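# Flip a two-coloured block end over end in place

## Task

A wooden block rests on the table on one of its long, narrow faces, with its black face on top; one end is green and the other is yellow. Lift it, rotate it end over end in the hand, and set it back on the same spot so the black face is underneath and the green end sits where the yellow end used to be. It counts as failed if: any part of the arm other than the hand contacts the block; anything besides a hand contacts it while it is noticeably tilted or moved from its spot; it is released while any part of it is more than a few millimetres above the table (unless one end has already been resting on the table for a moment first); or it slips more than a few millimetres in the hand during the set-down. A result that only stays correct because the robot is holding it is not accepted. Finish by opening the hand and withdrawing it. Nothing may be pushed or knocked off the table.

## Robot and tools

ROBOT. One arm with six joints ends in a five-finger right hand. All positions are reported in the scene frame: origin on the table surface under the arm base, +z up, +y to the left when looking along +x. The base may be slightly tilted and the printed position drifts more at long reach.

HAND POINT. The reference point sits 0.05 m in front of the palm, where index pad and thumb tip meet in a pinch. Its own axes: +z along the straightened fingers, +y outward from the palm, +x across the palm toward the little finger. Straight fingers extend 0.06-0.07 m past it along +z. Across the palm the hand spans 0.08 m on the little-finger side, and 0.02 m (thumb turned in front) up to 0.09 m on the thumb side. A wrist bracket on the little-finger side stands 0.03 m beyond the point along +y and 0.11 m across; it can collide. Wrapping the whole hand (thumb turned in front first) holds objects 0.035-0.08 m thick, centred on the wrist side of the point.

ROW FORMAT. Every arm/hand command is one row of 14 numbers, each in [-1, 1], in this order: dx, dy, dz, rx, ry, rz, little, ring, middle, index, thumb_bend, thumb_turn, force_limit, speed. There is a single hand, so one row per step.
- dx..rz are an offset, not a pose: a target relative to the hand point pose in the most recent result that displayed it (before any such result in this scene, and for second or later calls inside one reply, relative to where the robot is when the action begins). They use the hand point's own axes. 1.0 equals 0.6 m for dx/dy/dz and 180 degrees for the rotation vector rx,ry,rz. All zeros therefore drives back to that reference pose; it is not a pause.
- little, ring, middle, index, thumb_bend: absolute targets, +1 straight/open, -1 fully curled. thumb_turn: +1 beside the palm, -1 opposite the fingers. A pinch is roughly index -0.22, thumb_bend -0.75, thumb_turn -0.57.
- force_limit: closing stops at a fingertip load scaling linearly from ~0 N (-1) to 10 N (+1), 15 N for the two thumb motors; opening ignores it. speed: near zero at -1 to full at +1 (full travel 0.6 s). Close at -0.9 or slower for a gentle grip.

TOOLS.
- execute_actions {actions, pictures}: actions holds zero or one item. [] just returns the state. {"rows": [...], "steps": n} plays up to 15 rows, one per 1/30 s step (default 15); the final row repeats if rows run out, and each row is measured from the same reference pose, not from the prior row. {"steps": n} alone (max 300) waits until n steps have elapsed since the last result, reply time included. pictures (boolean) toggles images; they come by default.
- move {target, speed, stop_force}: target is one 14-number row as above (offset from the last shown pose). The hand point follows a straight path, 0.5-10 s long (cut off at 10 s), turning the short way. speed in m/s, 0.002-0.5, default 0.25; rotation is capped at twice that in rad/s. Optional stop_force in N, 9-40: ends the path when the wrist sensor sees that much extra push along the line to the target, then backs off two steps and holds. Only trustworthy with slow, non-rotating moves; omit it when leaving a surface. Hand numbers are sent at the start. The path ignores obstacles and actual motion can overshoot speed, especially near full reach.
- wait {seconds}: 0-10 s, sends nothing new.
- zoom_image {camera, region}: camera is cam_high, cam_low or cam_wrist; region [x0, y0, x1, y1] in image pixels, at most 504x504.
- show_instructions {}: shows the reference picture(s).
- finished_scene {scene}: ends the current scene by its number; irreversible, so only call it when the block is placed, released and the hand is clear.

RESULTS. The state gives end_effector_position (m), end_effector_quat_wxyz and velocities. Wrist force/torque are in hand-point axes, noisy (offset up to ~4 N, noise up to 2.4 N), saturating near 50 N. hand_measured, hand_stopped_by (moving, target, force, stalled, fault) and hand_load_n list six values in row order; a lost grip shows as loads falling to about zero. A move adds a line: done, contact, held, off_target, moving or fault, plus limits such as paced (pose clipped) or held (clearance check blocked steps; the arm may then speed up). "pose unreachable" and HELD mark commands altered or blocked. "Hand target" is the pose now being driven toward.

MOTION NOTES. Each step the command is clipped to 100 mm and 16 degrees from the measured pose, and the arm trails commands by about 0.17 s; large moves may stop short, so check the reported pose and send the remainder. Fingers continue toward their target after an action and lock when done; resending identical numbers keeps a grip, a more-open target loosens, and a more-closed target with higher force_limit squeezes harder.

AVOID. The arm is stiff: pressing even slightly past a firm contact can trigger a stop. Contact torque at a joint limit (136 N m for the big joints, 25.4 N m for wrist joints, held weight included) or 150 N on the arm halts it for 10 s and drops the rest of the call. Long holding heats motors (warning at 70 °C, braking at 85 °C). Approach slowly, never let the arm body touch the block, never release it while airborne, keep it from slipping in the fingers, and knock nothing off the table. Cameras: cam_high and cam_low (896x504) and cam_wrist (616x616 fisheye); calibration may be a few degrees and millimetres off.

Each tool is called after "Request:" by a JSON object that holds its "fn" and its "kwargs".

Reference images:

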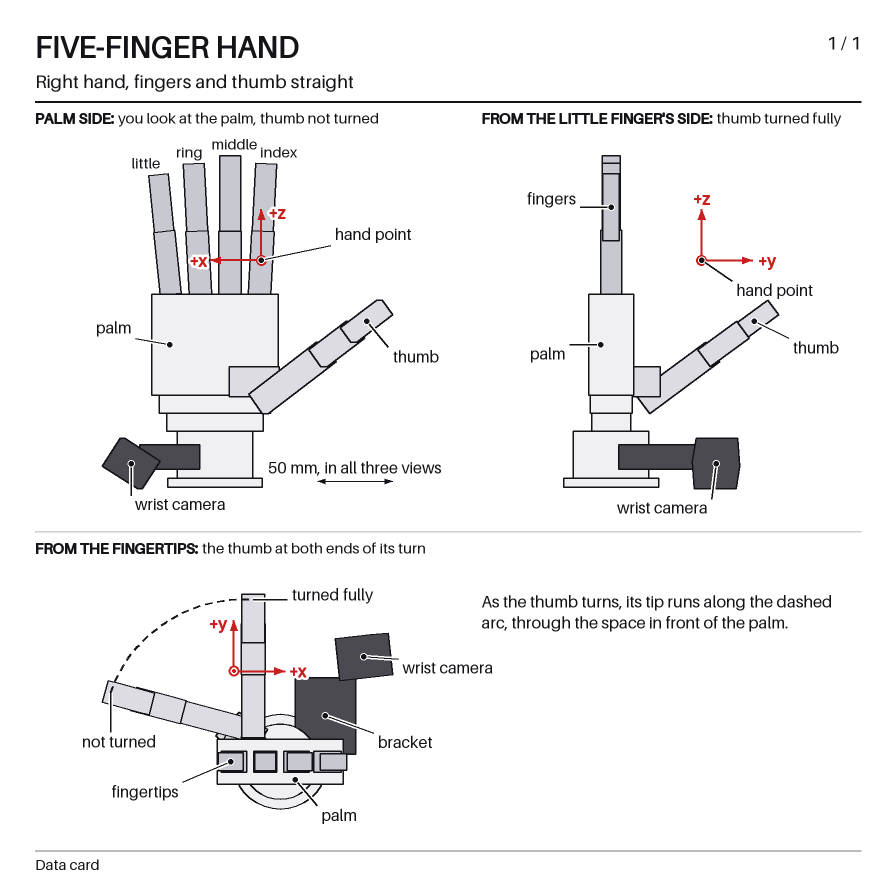

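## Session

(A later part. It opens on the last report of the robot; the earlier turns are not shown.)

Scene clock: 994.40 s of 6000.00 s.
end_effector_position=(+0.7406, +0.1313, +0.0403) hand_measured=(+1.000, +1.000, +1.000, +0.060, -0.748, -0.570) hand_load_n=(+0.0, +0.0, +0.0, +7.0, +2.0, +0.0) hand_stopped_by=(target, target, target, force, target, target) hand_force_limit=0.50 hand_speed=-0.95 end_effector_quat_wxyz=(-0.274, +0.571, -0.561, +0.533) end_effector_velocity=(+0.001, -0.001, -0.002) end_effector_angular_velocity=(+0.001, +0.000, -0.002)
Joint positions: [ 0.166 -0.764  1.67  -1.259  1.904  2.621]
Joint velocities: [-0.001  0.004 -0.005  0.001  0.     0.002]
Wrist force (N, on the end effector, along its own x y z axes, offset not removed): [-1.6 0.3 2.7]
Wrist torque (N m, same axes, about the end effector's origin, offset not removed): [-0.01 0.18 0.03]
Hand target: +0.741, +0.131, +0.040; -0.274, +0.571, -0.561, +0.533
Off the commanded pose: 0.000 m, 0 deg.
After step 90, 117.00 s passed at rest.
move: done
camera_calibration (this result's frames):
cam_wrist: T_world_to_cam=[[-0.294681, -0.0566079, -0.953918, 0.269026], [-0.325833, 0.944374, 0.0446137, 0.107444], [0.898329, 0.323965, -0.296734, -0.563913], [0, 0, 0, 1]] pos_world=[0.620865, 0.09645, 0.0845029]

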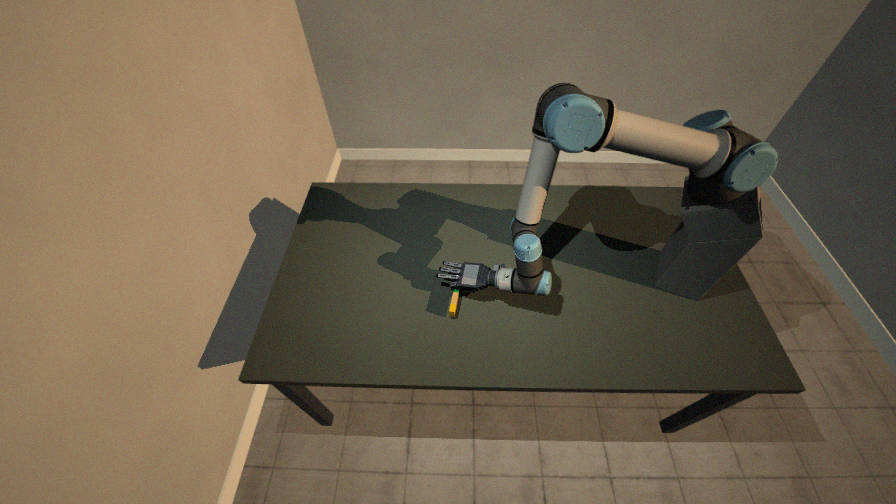

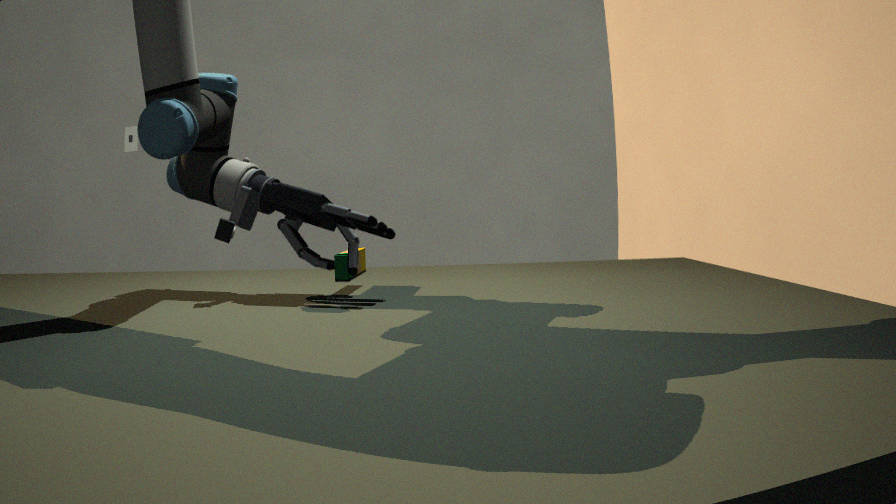

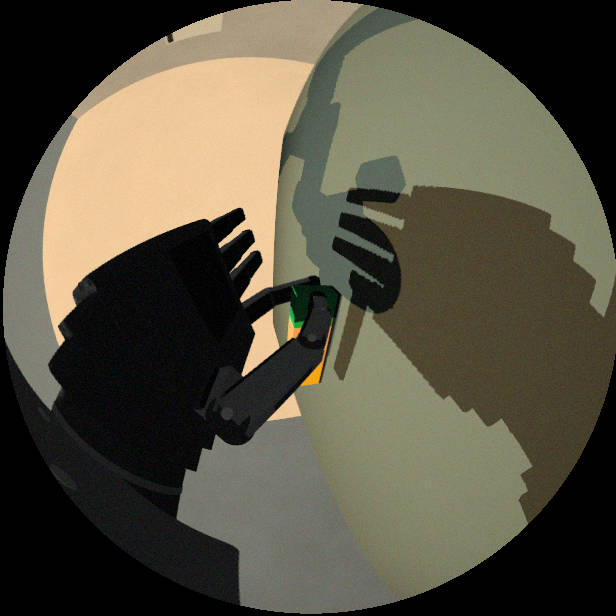

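Request:
{"fn": "move", "kwargs": {"target": [-0.00768,0.02323,0.00718,0,0,0,1,1,1,-0.35,-0.75,-0.57,0.5,-0.95], "speed": 0.015}}

Request:
{"fn": "zoom_image", "kwargs": {"camera": "cam_low", "region": [310, 245, 390, 315]}}

Request:
{"fn": "zoom_image", "kwargs": {"camera": "cam_wrist", "region": [250, 260, 390, 400]}}

Scene clock: 1012.40 s of 6000.00 s.
end_effector_position=(+0.7405, +0.1313, +0.0252) hand_measured=(+1.000, +1.000, +1.000, +0.060, -0.748, -0.570) hand_load_n=(+0.0, +0.0, +0.0, +7.0, +2.0, +0.0) hand_stopped_by=(target, target, target, force, target, target) hand_force_limit=0.50 hand_speed=-0.95 end_effector_quat_wxyz=(-0.274, +0.571, -0.561, +0.533) end_effector_velocity=(+0.000, -0.001, -0.002) end_effector_angular_velocity=(-0.002, -0.000, +0.000)
Joint positions: [ 0.159 -0.731  1.646 -1.266  1.897  2.624]
Joint velocities: [-0.002  0.004 -0.003 -0.001 -0.002 -0.001]
Wrist force (N, on the end effector, along its own x y z axes, offset not removed): [0.5 -0.4 2.6]
Wrist torque (N m, same axes, about the end effector's origin, offset not removed): [-0.05 -0.10 0.03]
Hand target: +0.741, +0.131, +0.025; -0.274, +0.571, -0.561, +0.533
Off the commanded pose: 0.000 m, 0 deg.
After step 90, 13.73 s passed at rest.
move: done
camera_calibration (this result's frames):
cam_wrist: T_world_to_cam=[[-0.294686, -0.0566088, -0.953916, 0.254665], [-0.325835, 0.944373, 0.0446153, 0.108127], [0.898327, 0.323967, -0.296739, -0.568345], [0, 0, 0, 1]] pos_world=[0.620837, 0.0964293, 0.0694551]

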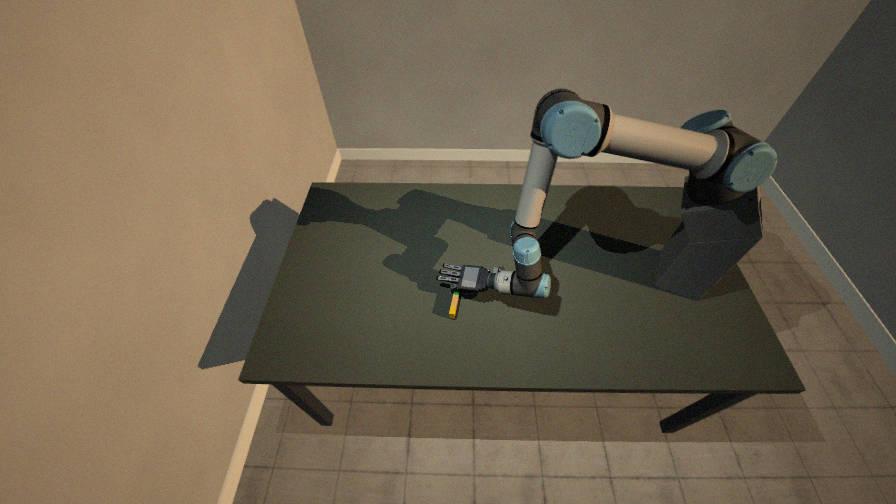

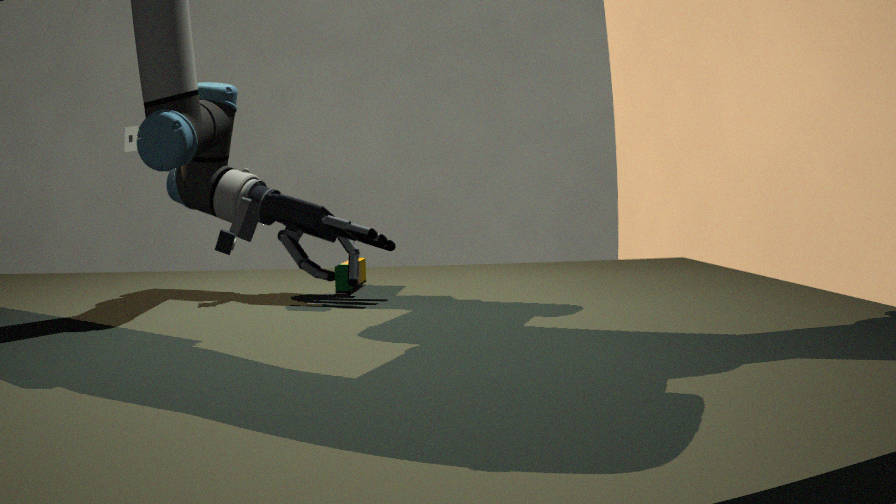

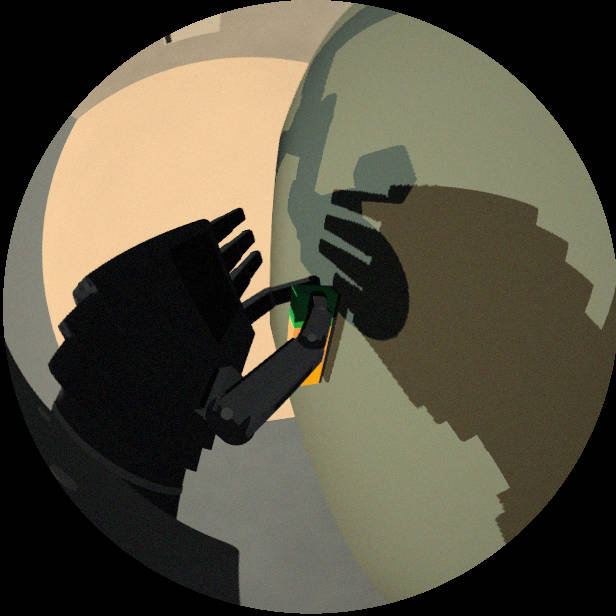

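Region (310, 245, 390, 315) of cam_low's 896x504 image, scaled by 6.300, with more detail than that image has; it fills the top 441 rows of this view, and the rest is white.

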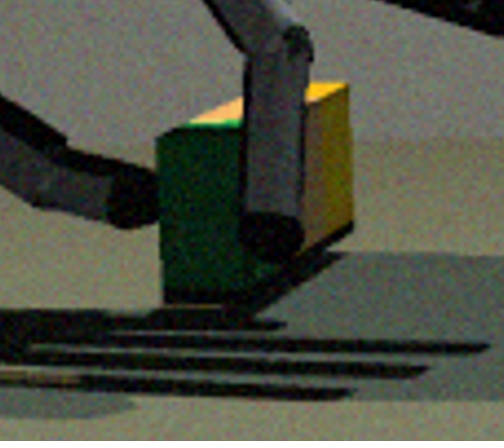

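Region (250, 260, 390, 400) of cam_wrist's 616x616 image, scaled by 3.600, with more detail than that image has.

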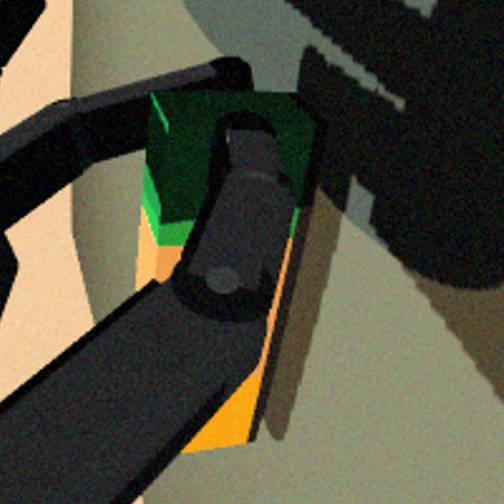

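Request:
{"fn": "move", "kwargs": {"target": [-0.00211,0.00638,0.00197,0,0.001438,-0.005366,1,1,1,-0.35,-0.75,-0.57,0.5,-0.95], "speed": 0.005}}

Request:
{"fn": "zoom_image", "kwargs": {"camera": "cam_low", "region": [310, 245, 390, 315]}}

Request:
{"fn": "zoom_image", "kwargs": {"camera": "cam_wrist", "region": [250, 260, 390, 400]}}

Scene clock: 1050.87 s of 6000.00 s.
end_effector_position=(+0.7405, +0.1313, +0.0211) hand_measured=(+1.000, +1.000, +1.000, +0.060, -0.748, -0.570) hand_load_n=(+0.0, +0.0, +0.0, +7.5, +2.0, +0.0) hand_stopped_by=(target, target, target, force, target, target) hand_force_limit=0.50 hand_speed=-0.95 end_effector_quat_wxyz=(-0.268, +0.575, -0.557, +0.536) end_effector_velocity=(+0.000, +0.001, -0.000) end_effector_angular_velocity=(-0.001, +0.000, +0.000)
Joint positions: [ 0.16  -0.72   1.636 -1.27   1.903  2.606]
Joint velocities: [ 0.001  0.001 -0.001 -0.     0.001 -0.001]
Wrist force (N, on the end effector, along its own x y z axes, offset not removed): [1.7 -0.8 1.7]
Wrist torque (N m, same axes, about the end effector's origin, offset not removed): [-0.04 -0.36 0.25]
Hand target: +0.741, +0.131, +0.021; -0.268, +0.575, -0.557, +0.536
Off the commanded pose: 0.000 m, 0 deg.
After step 90, 33.50 s passed at rest.
move: done
camera_calibration (this result's frames):
cam_wrist: T_world_to_cam=[[-0.298215, -0.0728057, -0.951718, 0.255399], [-0.326303, 0.94479, 0.0299697, 0.108918], [0.896991, 0.319486, -0.305508, -0.56781], [0, 0, 0, 1]] pos_world=[0.621025, 0.0970974, 0.0663337]

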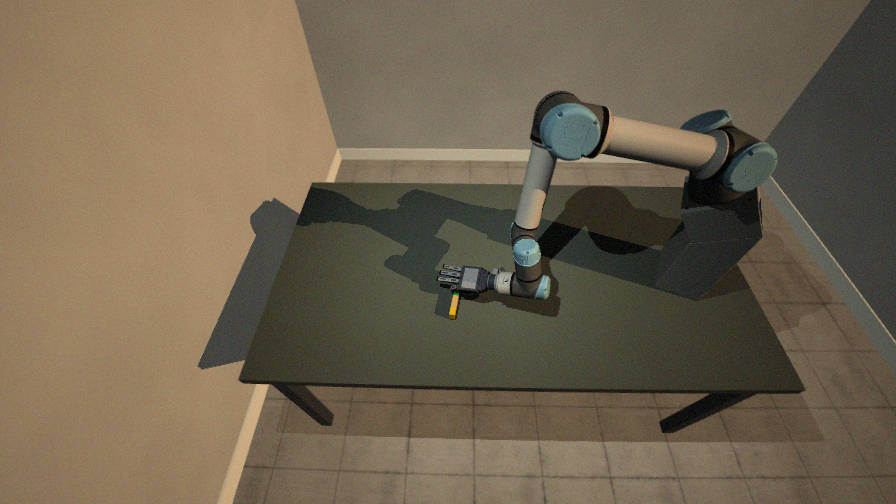

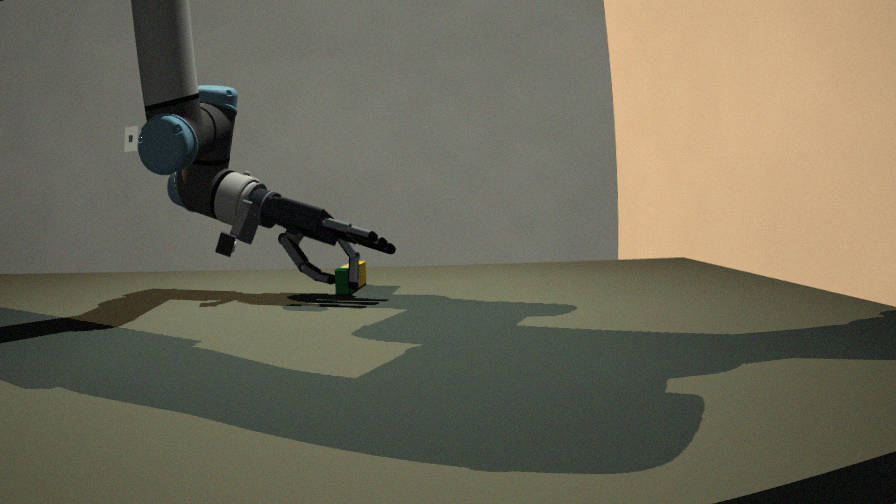

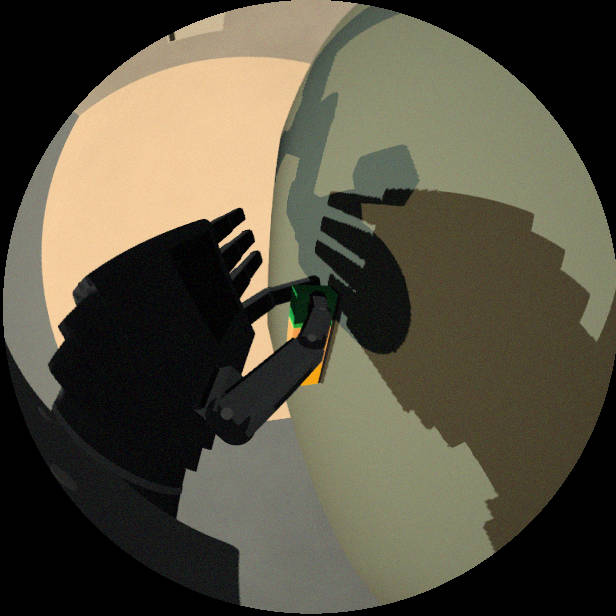

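Region (310, 245, 390, 315) of cam_low's 896x504 image, scaled by 6.300, with more detail than that image has; it fills the top 441 rows of this view, and the rest is white.

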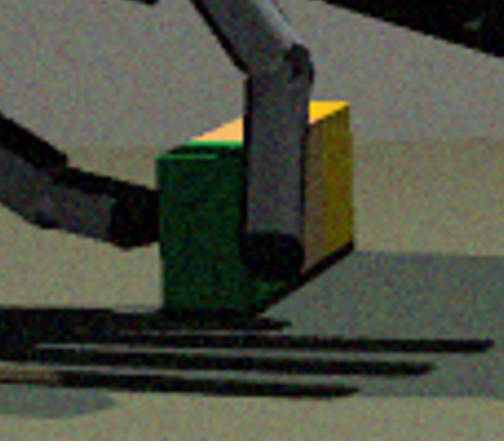

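Region (250, 260, 390, 400) of cam_wrist's 616x616 image, scaled by 3.600, with more detail than that image has.

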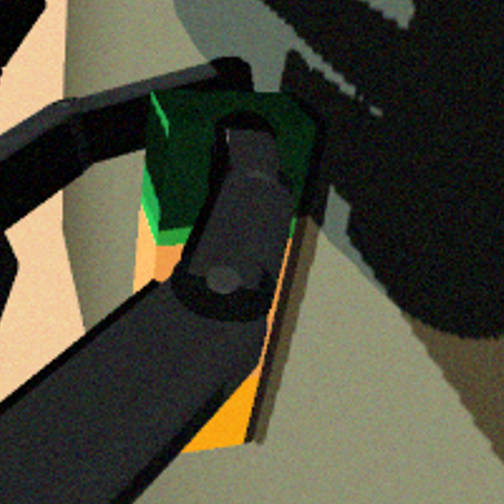

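Request:
{"fn": "move", "kwargs": {"target": [-0.00052,0.00151,0.00048,0,-0.00086,0.00322,1,1,1,-0.35,-0.75,-0.57,0.5,-0.95], "speed": 0.003}}

Request:
{"fn": "zoom_image", "kwargs": {"camera": "cam_low", "region": [310, 245, 390, 315]}}

Request:
{"fn": "zoom_image", "kwargs": {"camera": "cam_wrist", "region": [250, 260, 390, 400]}}

Scene clock: 1066.03 s of 6000.00 s.
end_effector_position=(+0.7405, +0.1313, +0.0201) hand_measured=(+1.000, +1.000, +1.000, +0.060, -0.750, -0.570) hand_load_n=(+0.0, +0.0, +0.0, +7.5, -0.5, -0.5) hand_stopped_by=(target, target, target, force, target, target) hand_force_limit=0.50 hand_speed=-0.95 end_effector_quat_wxyz=(-0.272, +0.573, -0.559, +0.534) end_effector_velocity=(-0.000, +0.000, -0.000) end_effector_angular_velocity=(+0.002, +0.000, +0.000)
Joint positions: [ 0.158 -0.719  1.636 -1.269  1.898  2.617]
Joint velocities: [-0.     0.001  0.     0.    -0.001  0.002]
Wrist force (N, on the end effector, along its own x y z axes, offset not removed): [3.4 -14.7 -8.3]
Wrist torque (N m, same axes, about the end effector's origin, offset not removed): [0.09 0.05 0.08]
Hand target: +0.741, +0.131, +0.020; -0.272, +0.573, -0.560, +0.534
Off the commanded pose: 0.000 m, 0 deg.
After step 90, 10.17 s passed at rest.
move: done
camera_calibration (this result's frames):
cam_wrist: T_world_to_cam=[[-0.296087, -0.0630892, -0.953075, 0.251641], [-0.326014, 0.94457, 0.0387551, 0.108589], [0.897801, 0.322191, -0.300243, -0.569173], [0, 0, 0, 1]] pos_world=[0.620914, 0.0966885, 0.064734]

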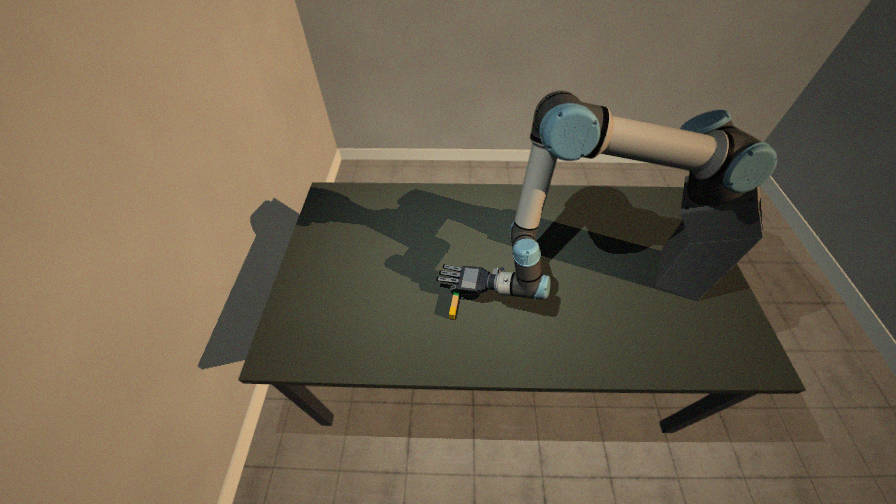

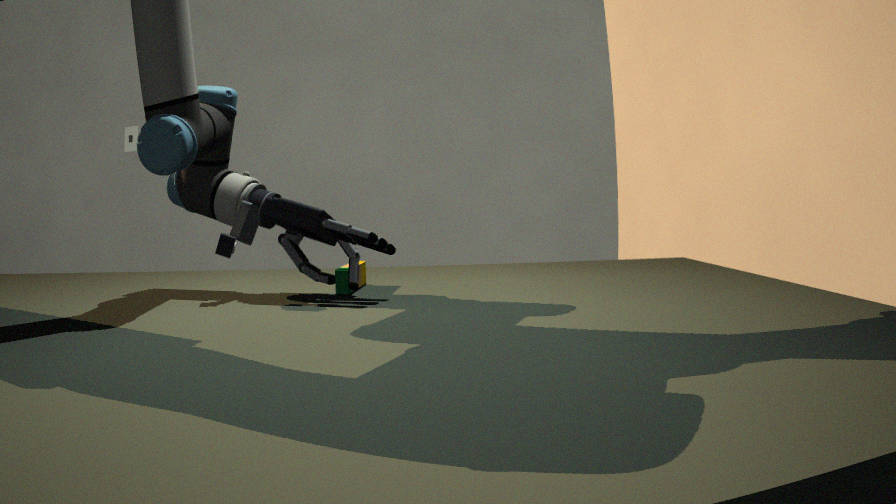

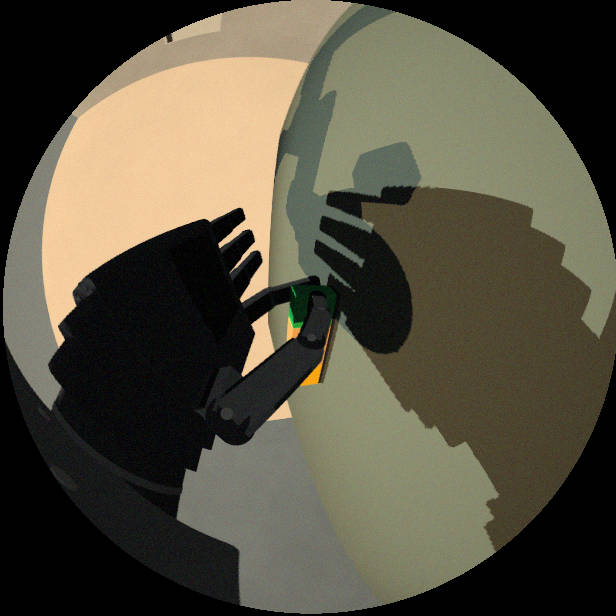

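Region (310, 245, 390, 315) of cam_low's 896x504 image, scaled by 6.300, with more detail than that image has; it fills the top 441 rows of this view, and the rest is white.

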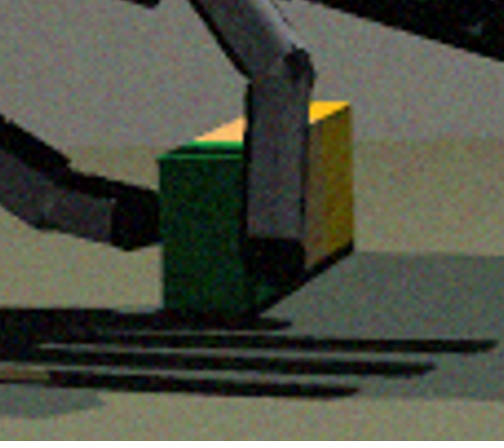

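Region (250, 260, 390, 400) of cam_wrist's 616x616 image, scaled by 3.600, with more detail than that image has.

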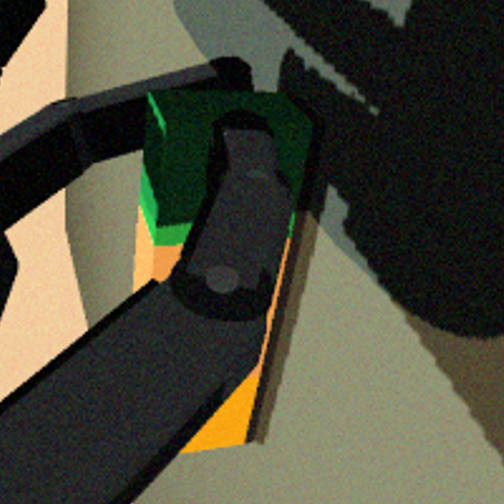

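Request:
{"fn": "move", "kwargs": {"target": [0.0003,-0.0009,-0.0003,0,0,0,1,1,1,-0.35,-0.75,-0.57,0.5,-0.95], "speed": 0.003}}

Request:
{"fn": "execute_actions", "kwargs": {"actions": [{"rows": [[0,0,0,0,0,0,1,1,1,0.2,-0.75,-0.57,0.5,-0.9]], "steps": 15}]}}

Scene clock: 1078.73 s of 6000.00 s.
end_effector_position=(+0.7405, +0.1313, +0.0206) hand_measured=(+1.000, +1.000, +1.000, +0.060, -0.750, -0.570) hand_load_n=(+0.0, +0.0, +0.0, +8.0, +1.0, +0.0) hand_stopped_by=(target, target, target, force, target, target) hand_force_limit=0.50 hand_speed=-0.95 end_effector_quat_wxyz=(-0.272, +0.573, -0.560, +0.534) end_effector_velocity=(-0.001, +0.001, +0.000) end_effector_angular_velocity=(+0.001, +0.001, +0.001)
Joint positions: [ 0.158 -0.72   1.637 -1.269  1.898  2.617]
Joint velocities: [ 0.    -0.     0.001  0.001 -0.001  0.   ]
Wrist force (N, on the end effector, along its own x y z axes, offset not removed): [-0.5 0.6 2.4]
Wrist torque (N m, same axes, about the end effector's origin, offset not removed): [0.14 0.02 -0.01]
Hand target: +0.741, +0.131, +0.021; -0.272, +0.573, -0.559, +0.534
Off the commanded pose: 0.000 m, 0 deg.
After step 90, 9.00 s passed at rest.
move: done
camera_calibration (this result's frames):
cam_wrist: T_world_to_cam=[[-0.296146, -0.0630714, -0.953058, 0.252176], [-0.32595, 0.944592, 0.038772, 0.108554], [0.897805, 0.322131, -0.300295, -0.568966], [0, 0, 0, 1]] pos_world=[0.620885, 0.0966476, 0.065272]

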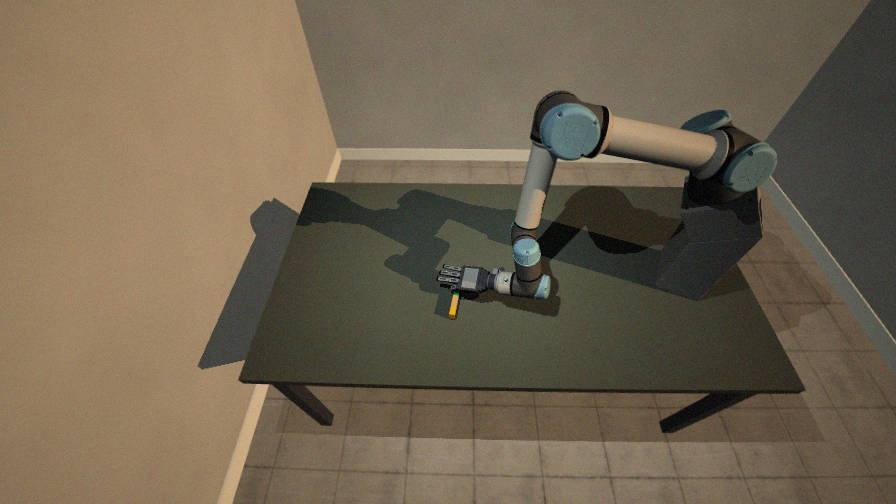

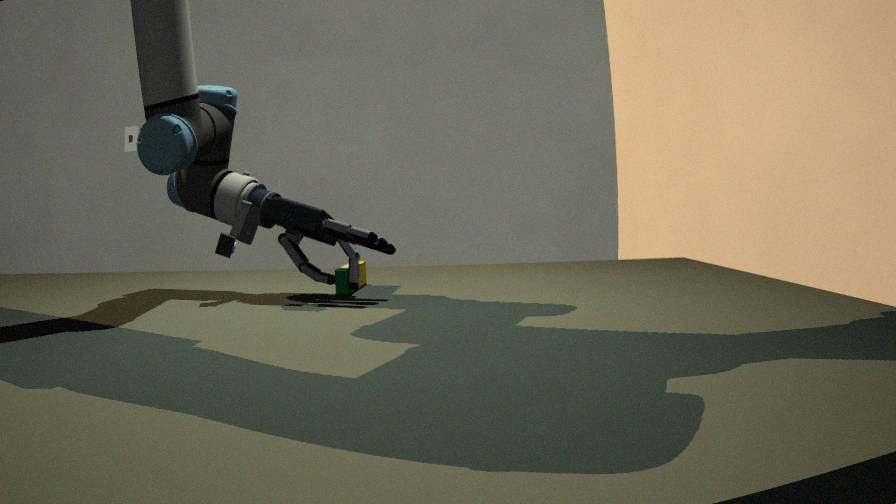

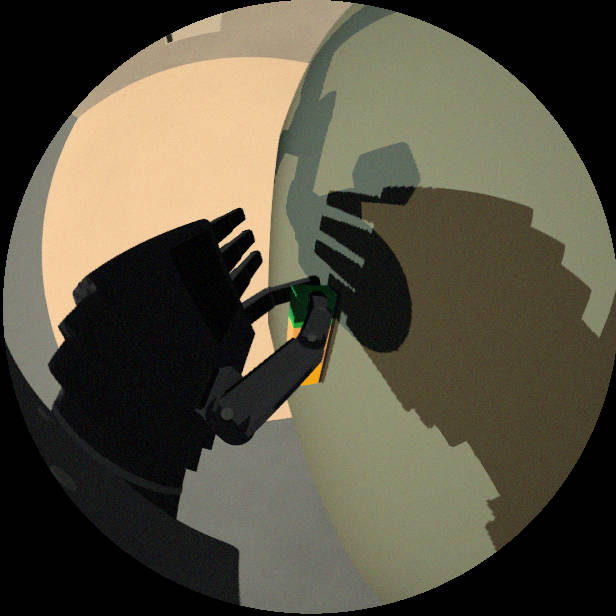

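Scene clock: 1079.23 s of 6000.00 s.
end_effector_position=(+0.7405, +0.1313, +0.0206) hand_measured=(+1.000, +1.000, +1.000, +0.124, -0.750, -0.570) hand_load_n=(+0.0, +0.0, +0.0, +0.0, +0.0, +0.0) hand_stopped_by=(target, target, target, moving, target, target) hand_force_limit=0.50 hand_speed=-0.90 end_effector_quat_wxyz=(-0.272, +0.573, -0.559, +0.534) end_effector_velocity=(+0.000, +0.001, +0.000) end_effector_angular_velocity=(+0.001, -0.001, +0.001)
Joint positions: [ 0.158 -0.72   1.637 -1.269  1.898  2.617]
Joint velocities: [ 0.001 -0.    -0.     0.    -0.     0.001]
Wrist force (N, on the end effector, along its own x y z axes, offset not removed): [-0.1 -1.4 3.3]
Wrist torque (N m, same axes, about the end effector's origin, offset not removed): [-0.21 -0.06 0.07]
Hand target: +0.741, +0.131, +0.021; -0.272, +0.573, -0.560, +0.534
Off the commanded pose: 0.000 m, 0 deg.
Steps of this call (steps 1 to 15: all 15 steps of this action). Readings (end_effector_position | what the end effector reports):
1: (+0.7405, +0.1313, +0.0206) | hand_measured=(+1.000, +1.000, +1.000, +0.060, -0.750, -0.570) hand_load_n=(+0.0, +0.0, +0.0, +8.0, +1.0, +0.0) hand_stopped_by=(target, target, target, moving, target, target) hand_force_limit=0.50 hand_speed=-0.90
2: (+0.7405, +0.1313, +0.0206) | hand_measured=(+1.000, +1.000, +1.000, +0.060, -0.750, -0.570) hand_load_n=(+0.0, +0.0, +0.0, +8.0, +1.0, +0.0) hand_stopped_by=(target, target, target, moving, target, target) hand_force_limit=0.50 hand_speed=-0.90
4: (+0.7405, +0.1313, +0.0206) | hand_measured=(+1.000, +1.000, +1.000, +0.064, -0.750, -0.570) hand_load_n=(+0.0, +0.0, +0.0, +6.5, +1.0, +0.0) hand_stopped_by=(target, target, target, moving, target, target) hand_force_limit=0.50 hand_speed=-0.90
8: (+0.7405, +0.1313, +0.0206) | hand_measured=(+1.000, +1.000, +1.000, +0.086, -0.750, -0.570) hand_load_n=(+0.0, +0.0, +0.0, +0.0, +0.0, +0.0) hand_stopped_by=(target, target, target, moving, target, target) hand_force_limit=0.50 hand_speed=-0.90
15: the state above
camera_calibration (this result's frames):
cam_wrist: T_world_to_cam=[[-0.296136, -0.063086, -0.95306, 0.252189], [-0.325968, 0.944586, 0.0387601, 0.108557], [0.897802, 0.322146, -0.30029, -0.568968], [0, 0, 0, 1]] pos_world=[0.620889, 0.0966582, 0.0652882]

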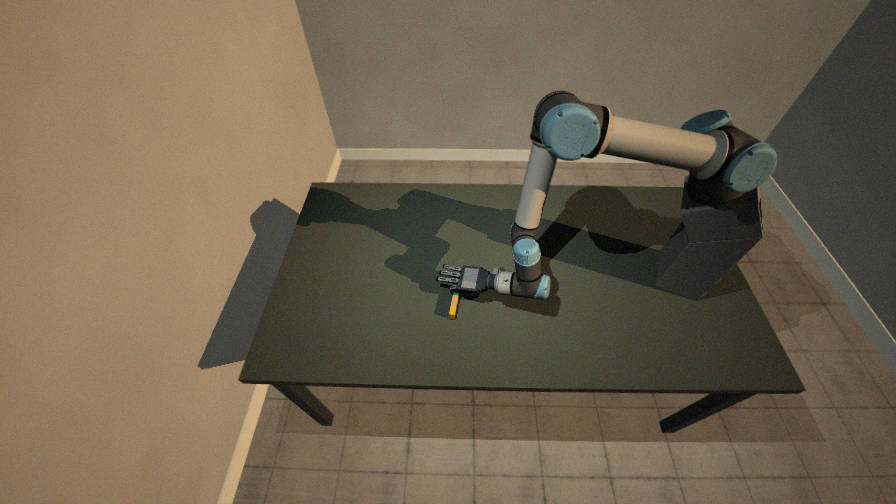

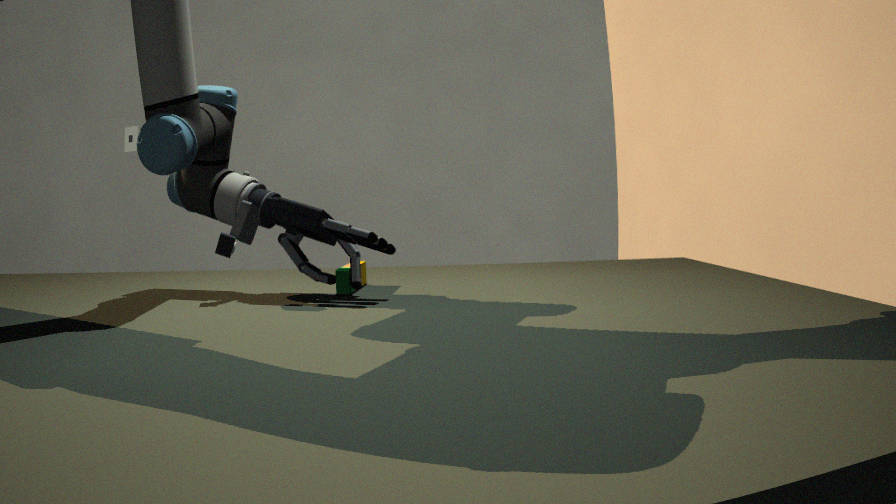

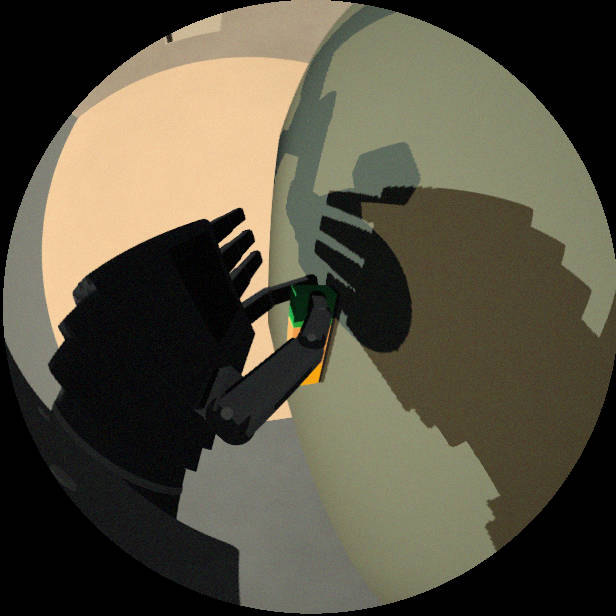

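Request:
{"fn": "move", "kwargs": {"target": [0,0.0017,-0.0064,0,0,0,1,1,1,0.45,-0.75,-0.57,0.5,-0.5], "speed": 0.01}}

Request:
{"fn": "move", "kwargs": {"target": [0.0513,-0.1517,-0.047,0,0,0,1,1,1,0.45,-0.75,-0.57,0.5,-0.5], "speed": 0.06}}

Scene clock: 1086.20 s of 6000.00 s.
end_effector_position=(+0.7368, +0.1321, +0.0208) hand_measured=(+1.000, +1.000, +1.000, +0.450, -0.750, -0.570) hand_load_n=(+0.0, +0.0, +0.0, +0.0, +0.0, +0.0) hand_stopped_by=(target, target, target, target, target, target) hand_force_limit=0.50 hand_speed=-0.50 end_effector_quat_wxyz=(-0.272, +0.573, -0.559, +0.534) end_effector_velocity=(-0.002, +0.001, -0.000) end_effector_angular_velocity=(+0.001, +0.000, +0.000)
Joint positions: [ 0.159 -0.72   1.646 -1.278  1.9    2.617]
Joint velocities: [ 0.001  0.     0.004 -0.004  0.001  0.   ]
Wrist force (N, on the end effector, along its own x y z axes, offset not removed): [-0.9 -0.4 2.9]
Wrist torque (N m, same axes, about the end effector's origin, offset not removed): [-0.11 0.03 -0.04]
Hand target: +0.737, +0.132, +0.021; -0.272, +0.573, -0.559, +0.534
Off the commanded pose: 0.000 m, 0 deg.
After step 90, 3.27 s passed at rest.
move: done
camera_calibration (this result's frames):
cam_wrist: T_world_to_cam=[[-0.296164, -0.0630809, -0.953052, 0.251296], [-0.325961, 0.944588, 0.0387727, 0.106556], [0.897795, 0.322141, -0.300314, -0.565862], [0, 0, 0, 1]] pos_world=[0.617186, 0.0974879, 0.0654298]

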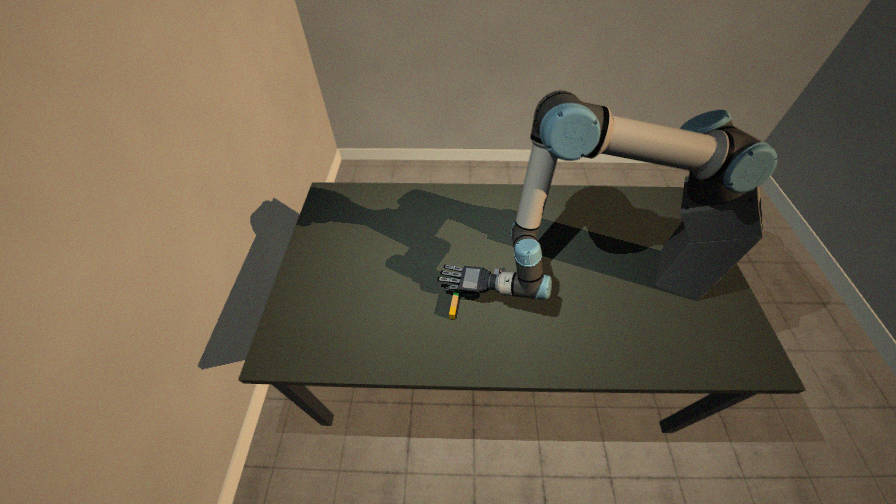

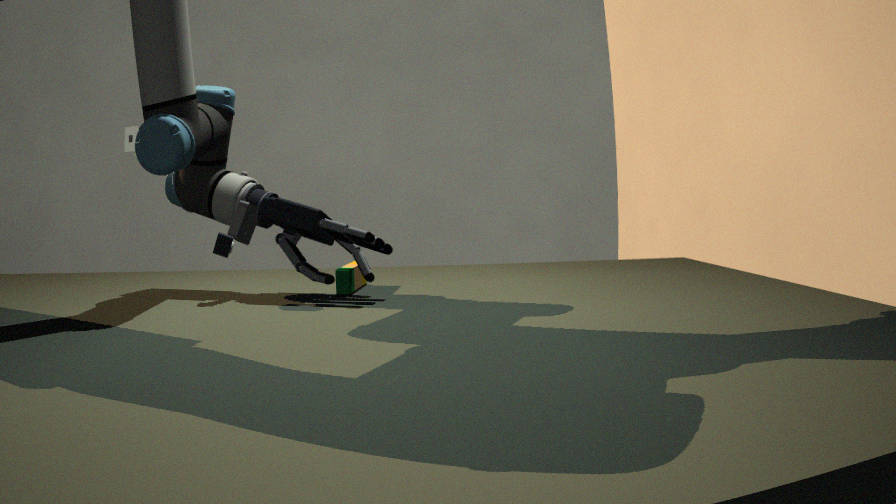

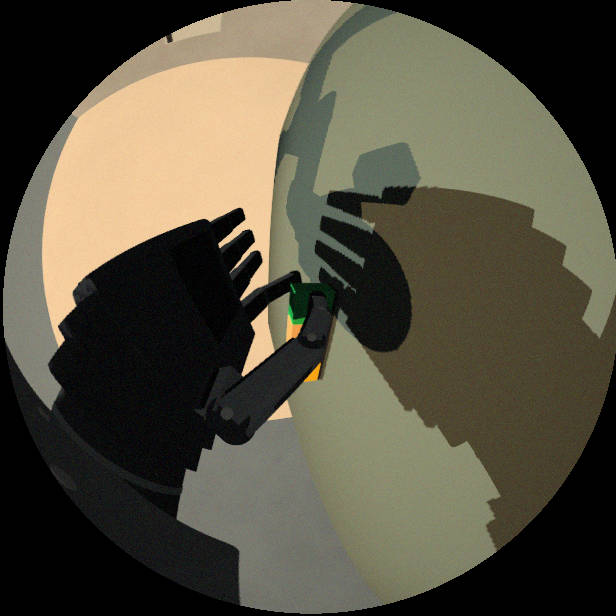

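Scene clock: 1088.30 s of 6000.00 s.
end_effector_position=(+0.7369, +0.1323, +0.1207) hand_measured=(+1.000, +1.000, +1.000, +0.450, -0.750, -0.570) hand_load_n=(+0.0, +0.0, +0.0, +0.0, +0.0, +0.0) hand_stopped_by=(target, target, target, target, target, target) hand_force_limit=0.50 hand_speed=-0.50 end_effector_quat_wxyz=(-0.272, +0.573, -0.560, +0.534) end_effector_velocity=(-0.000, +0.000, +0.002) end_effector_angular_velocity=(+0.001, -0.000, +0.000)
Joint positions: [ 0.209 -0.937  1.788 -1.209  1.947  2.598]
Joint velocities: [ 0.001 -0.005  0.003  0.001  0.001  0.   ]
Wrist force (N, on the end effector, along its own x y z axes, offset not removed): [-0.5 -1.2 1.8]
Wrist torque (N m, same axes, about the end effector's origin, offset not removed): [-0.02 0.05 0.00]
Hand target: +0.737, +0.132, +0.121; -0.272, +0.573, -0.560, +0.534
Off the commanded pose: 0.000 m, 0 deg.
move: done
camera_calibration (this result's frames):
cam_wrist: T_world_to_cam=[[-0.296142, -0.0630648, -0.95306, 0.346542], [-0.32594, 0.944595, 0.0387737, 0.102545], [0.89781, 0.322123, -0.300289, -0.536038], [0, 0, 0, 1]] pos_world=[0.61731, 0.0976614, 0.165333]

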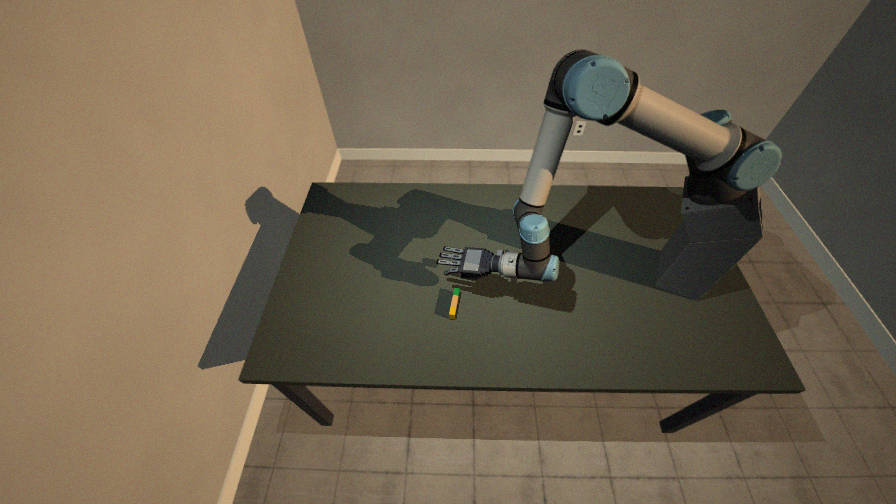

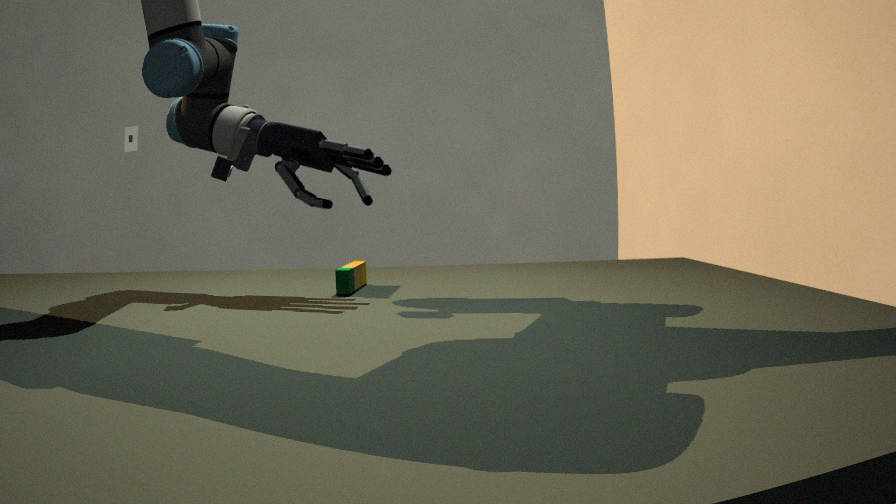

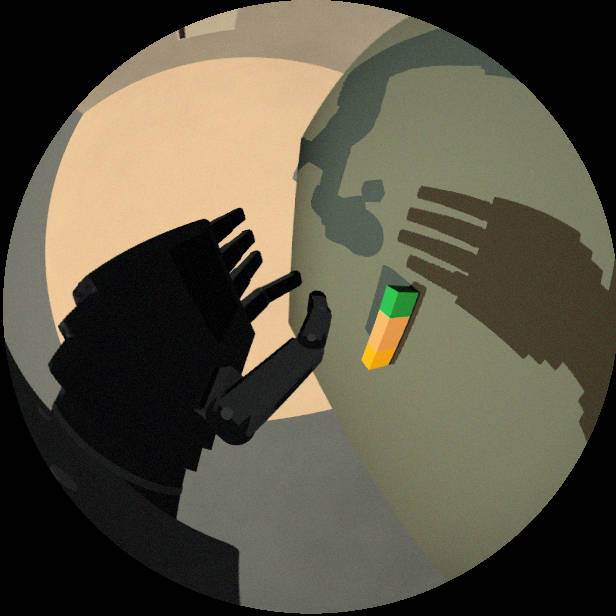

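Request:
{"fn": "zoom_image", "kwargs": {"camera": "cam_wrist", "region": [340, 270, 450, 380]}}

Region (340, 270, 450, 380) of cam_wrist's 616x616 image, scaled by 4.582, with more detail than that image has.

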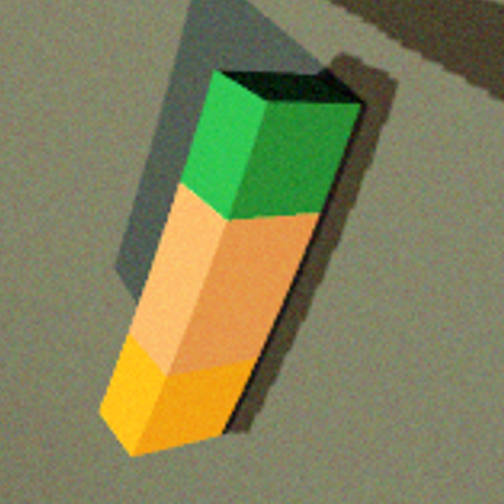

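Request:
{"fn": "finished_scene", "kwargs": {"scene": 1}}

The scene is finished: the task was done.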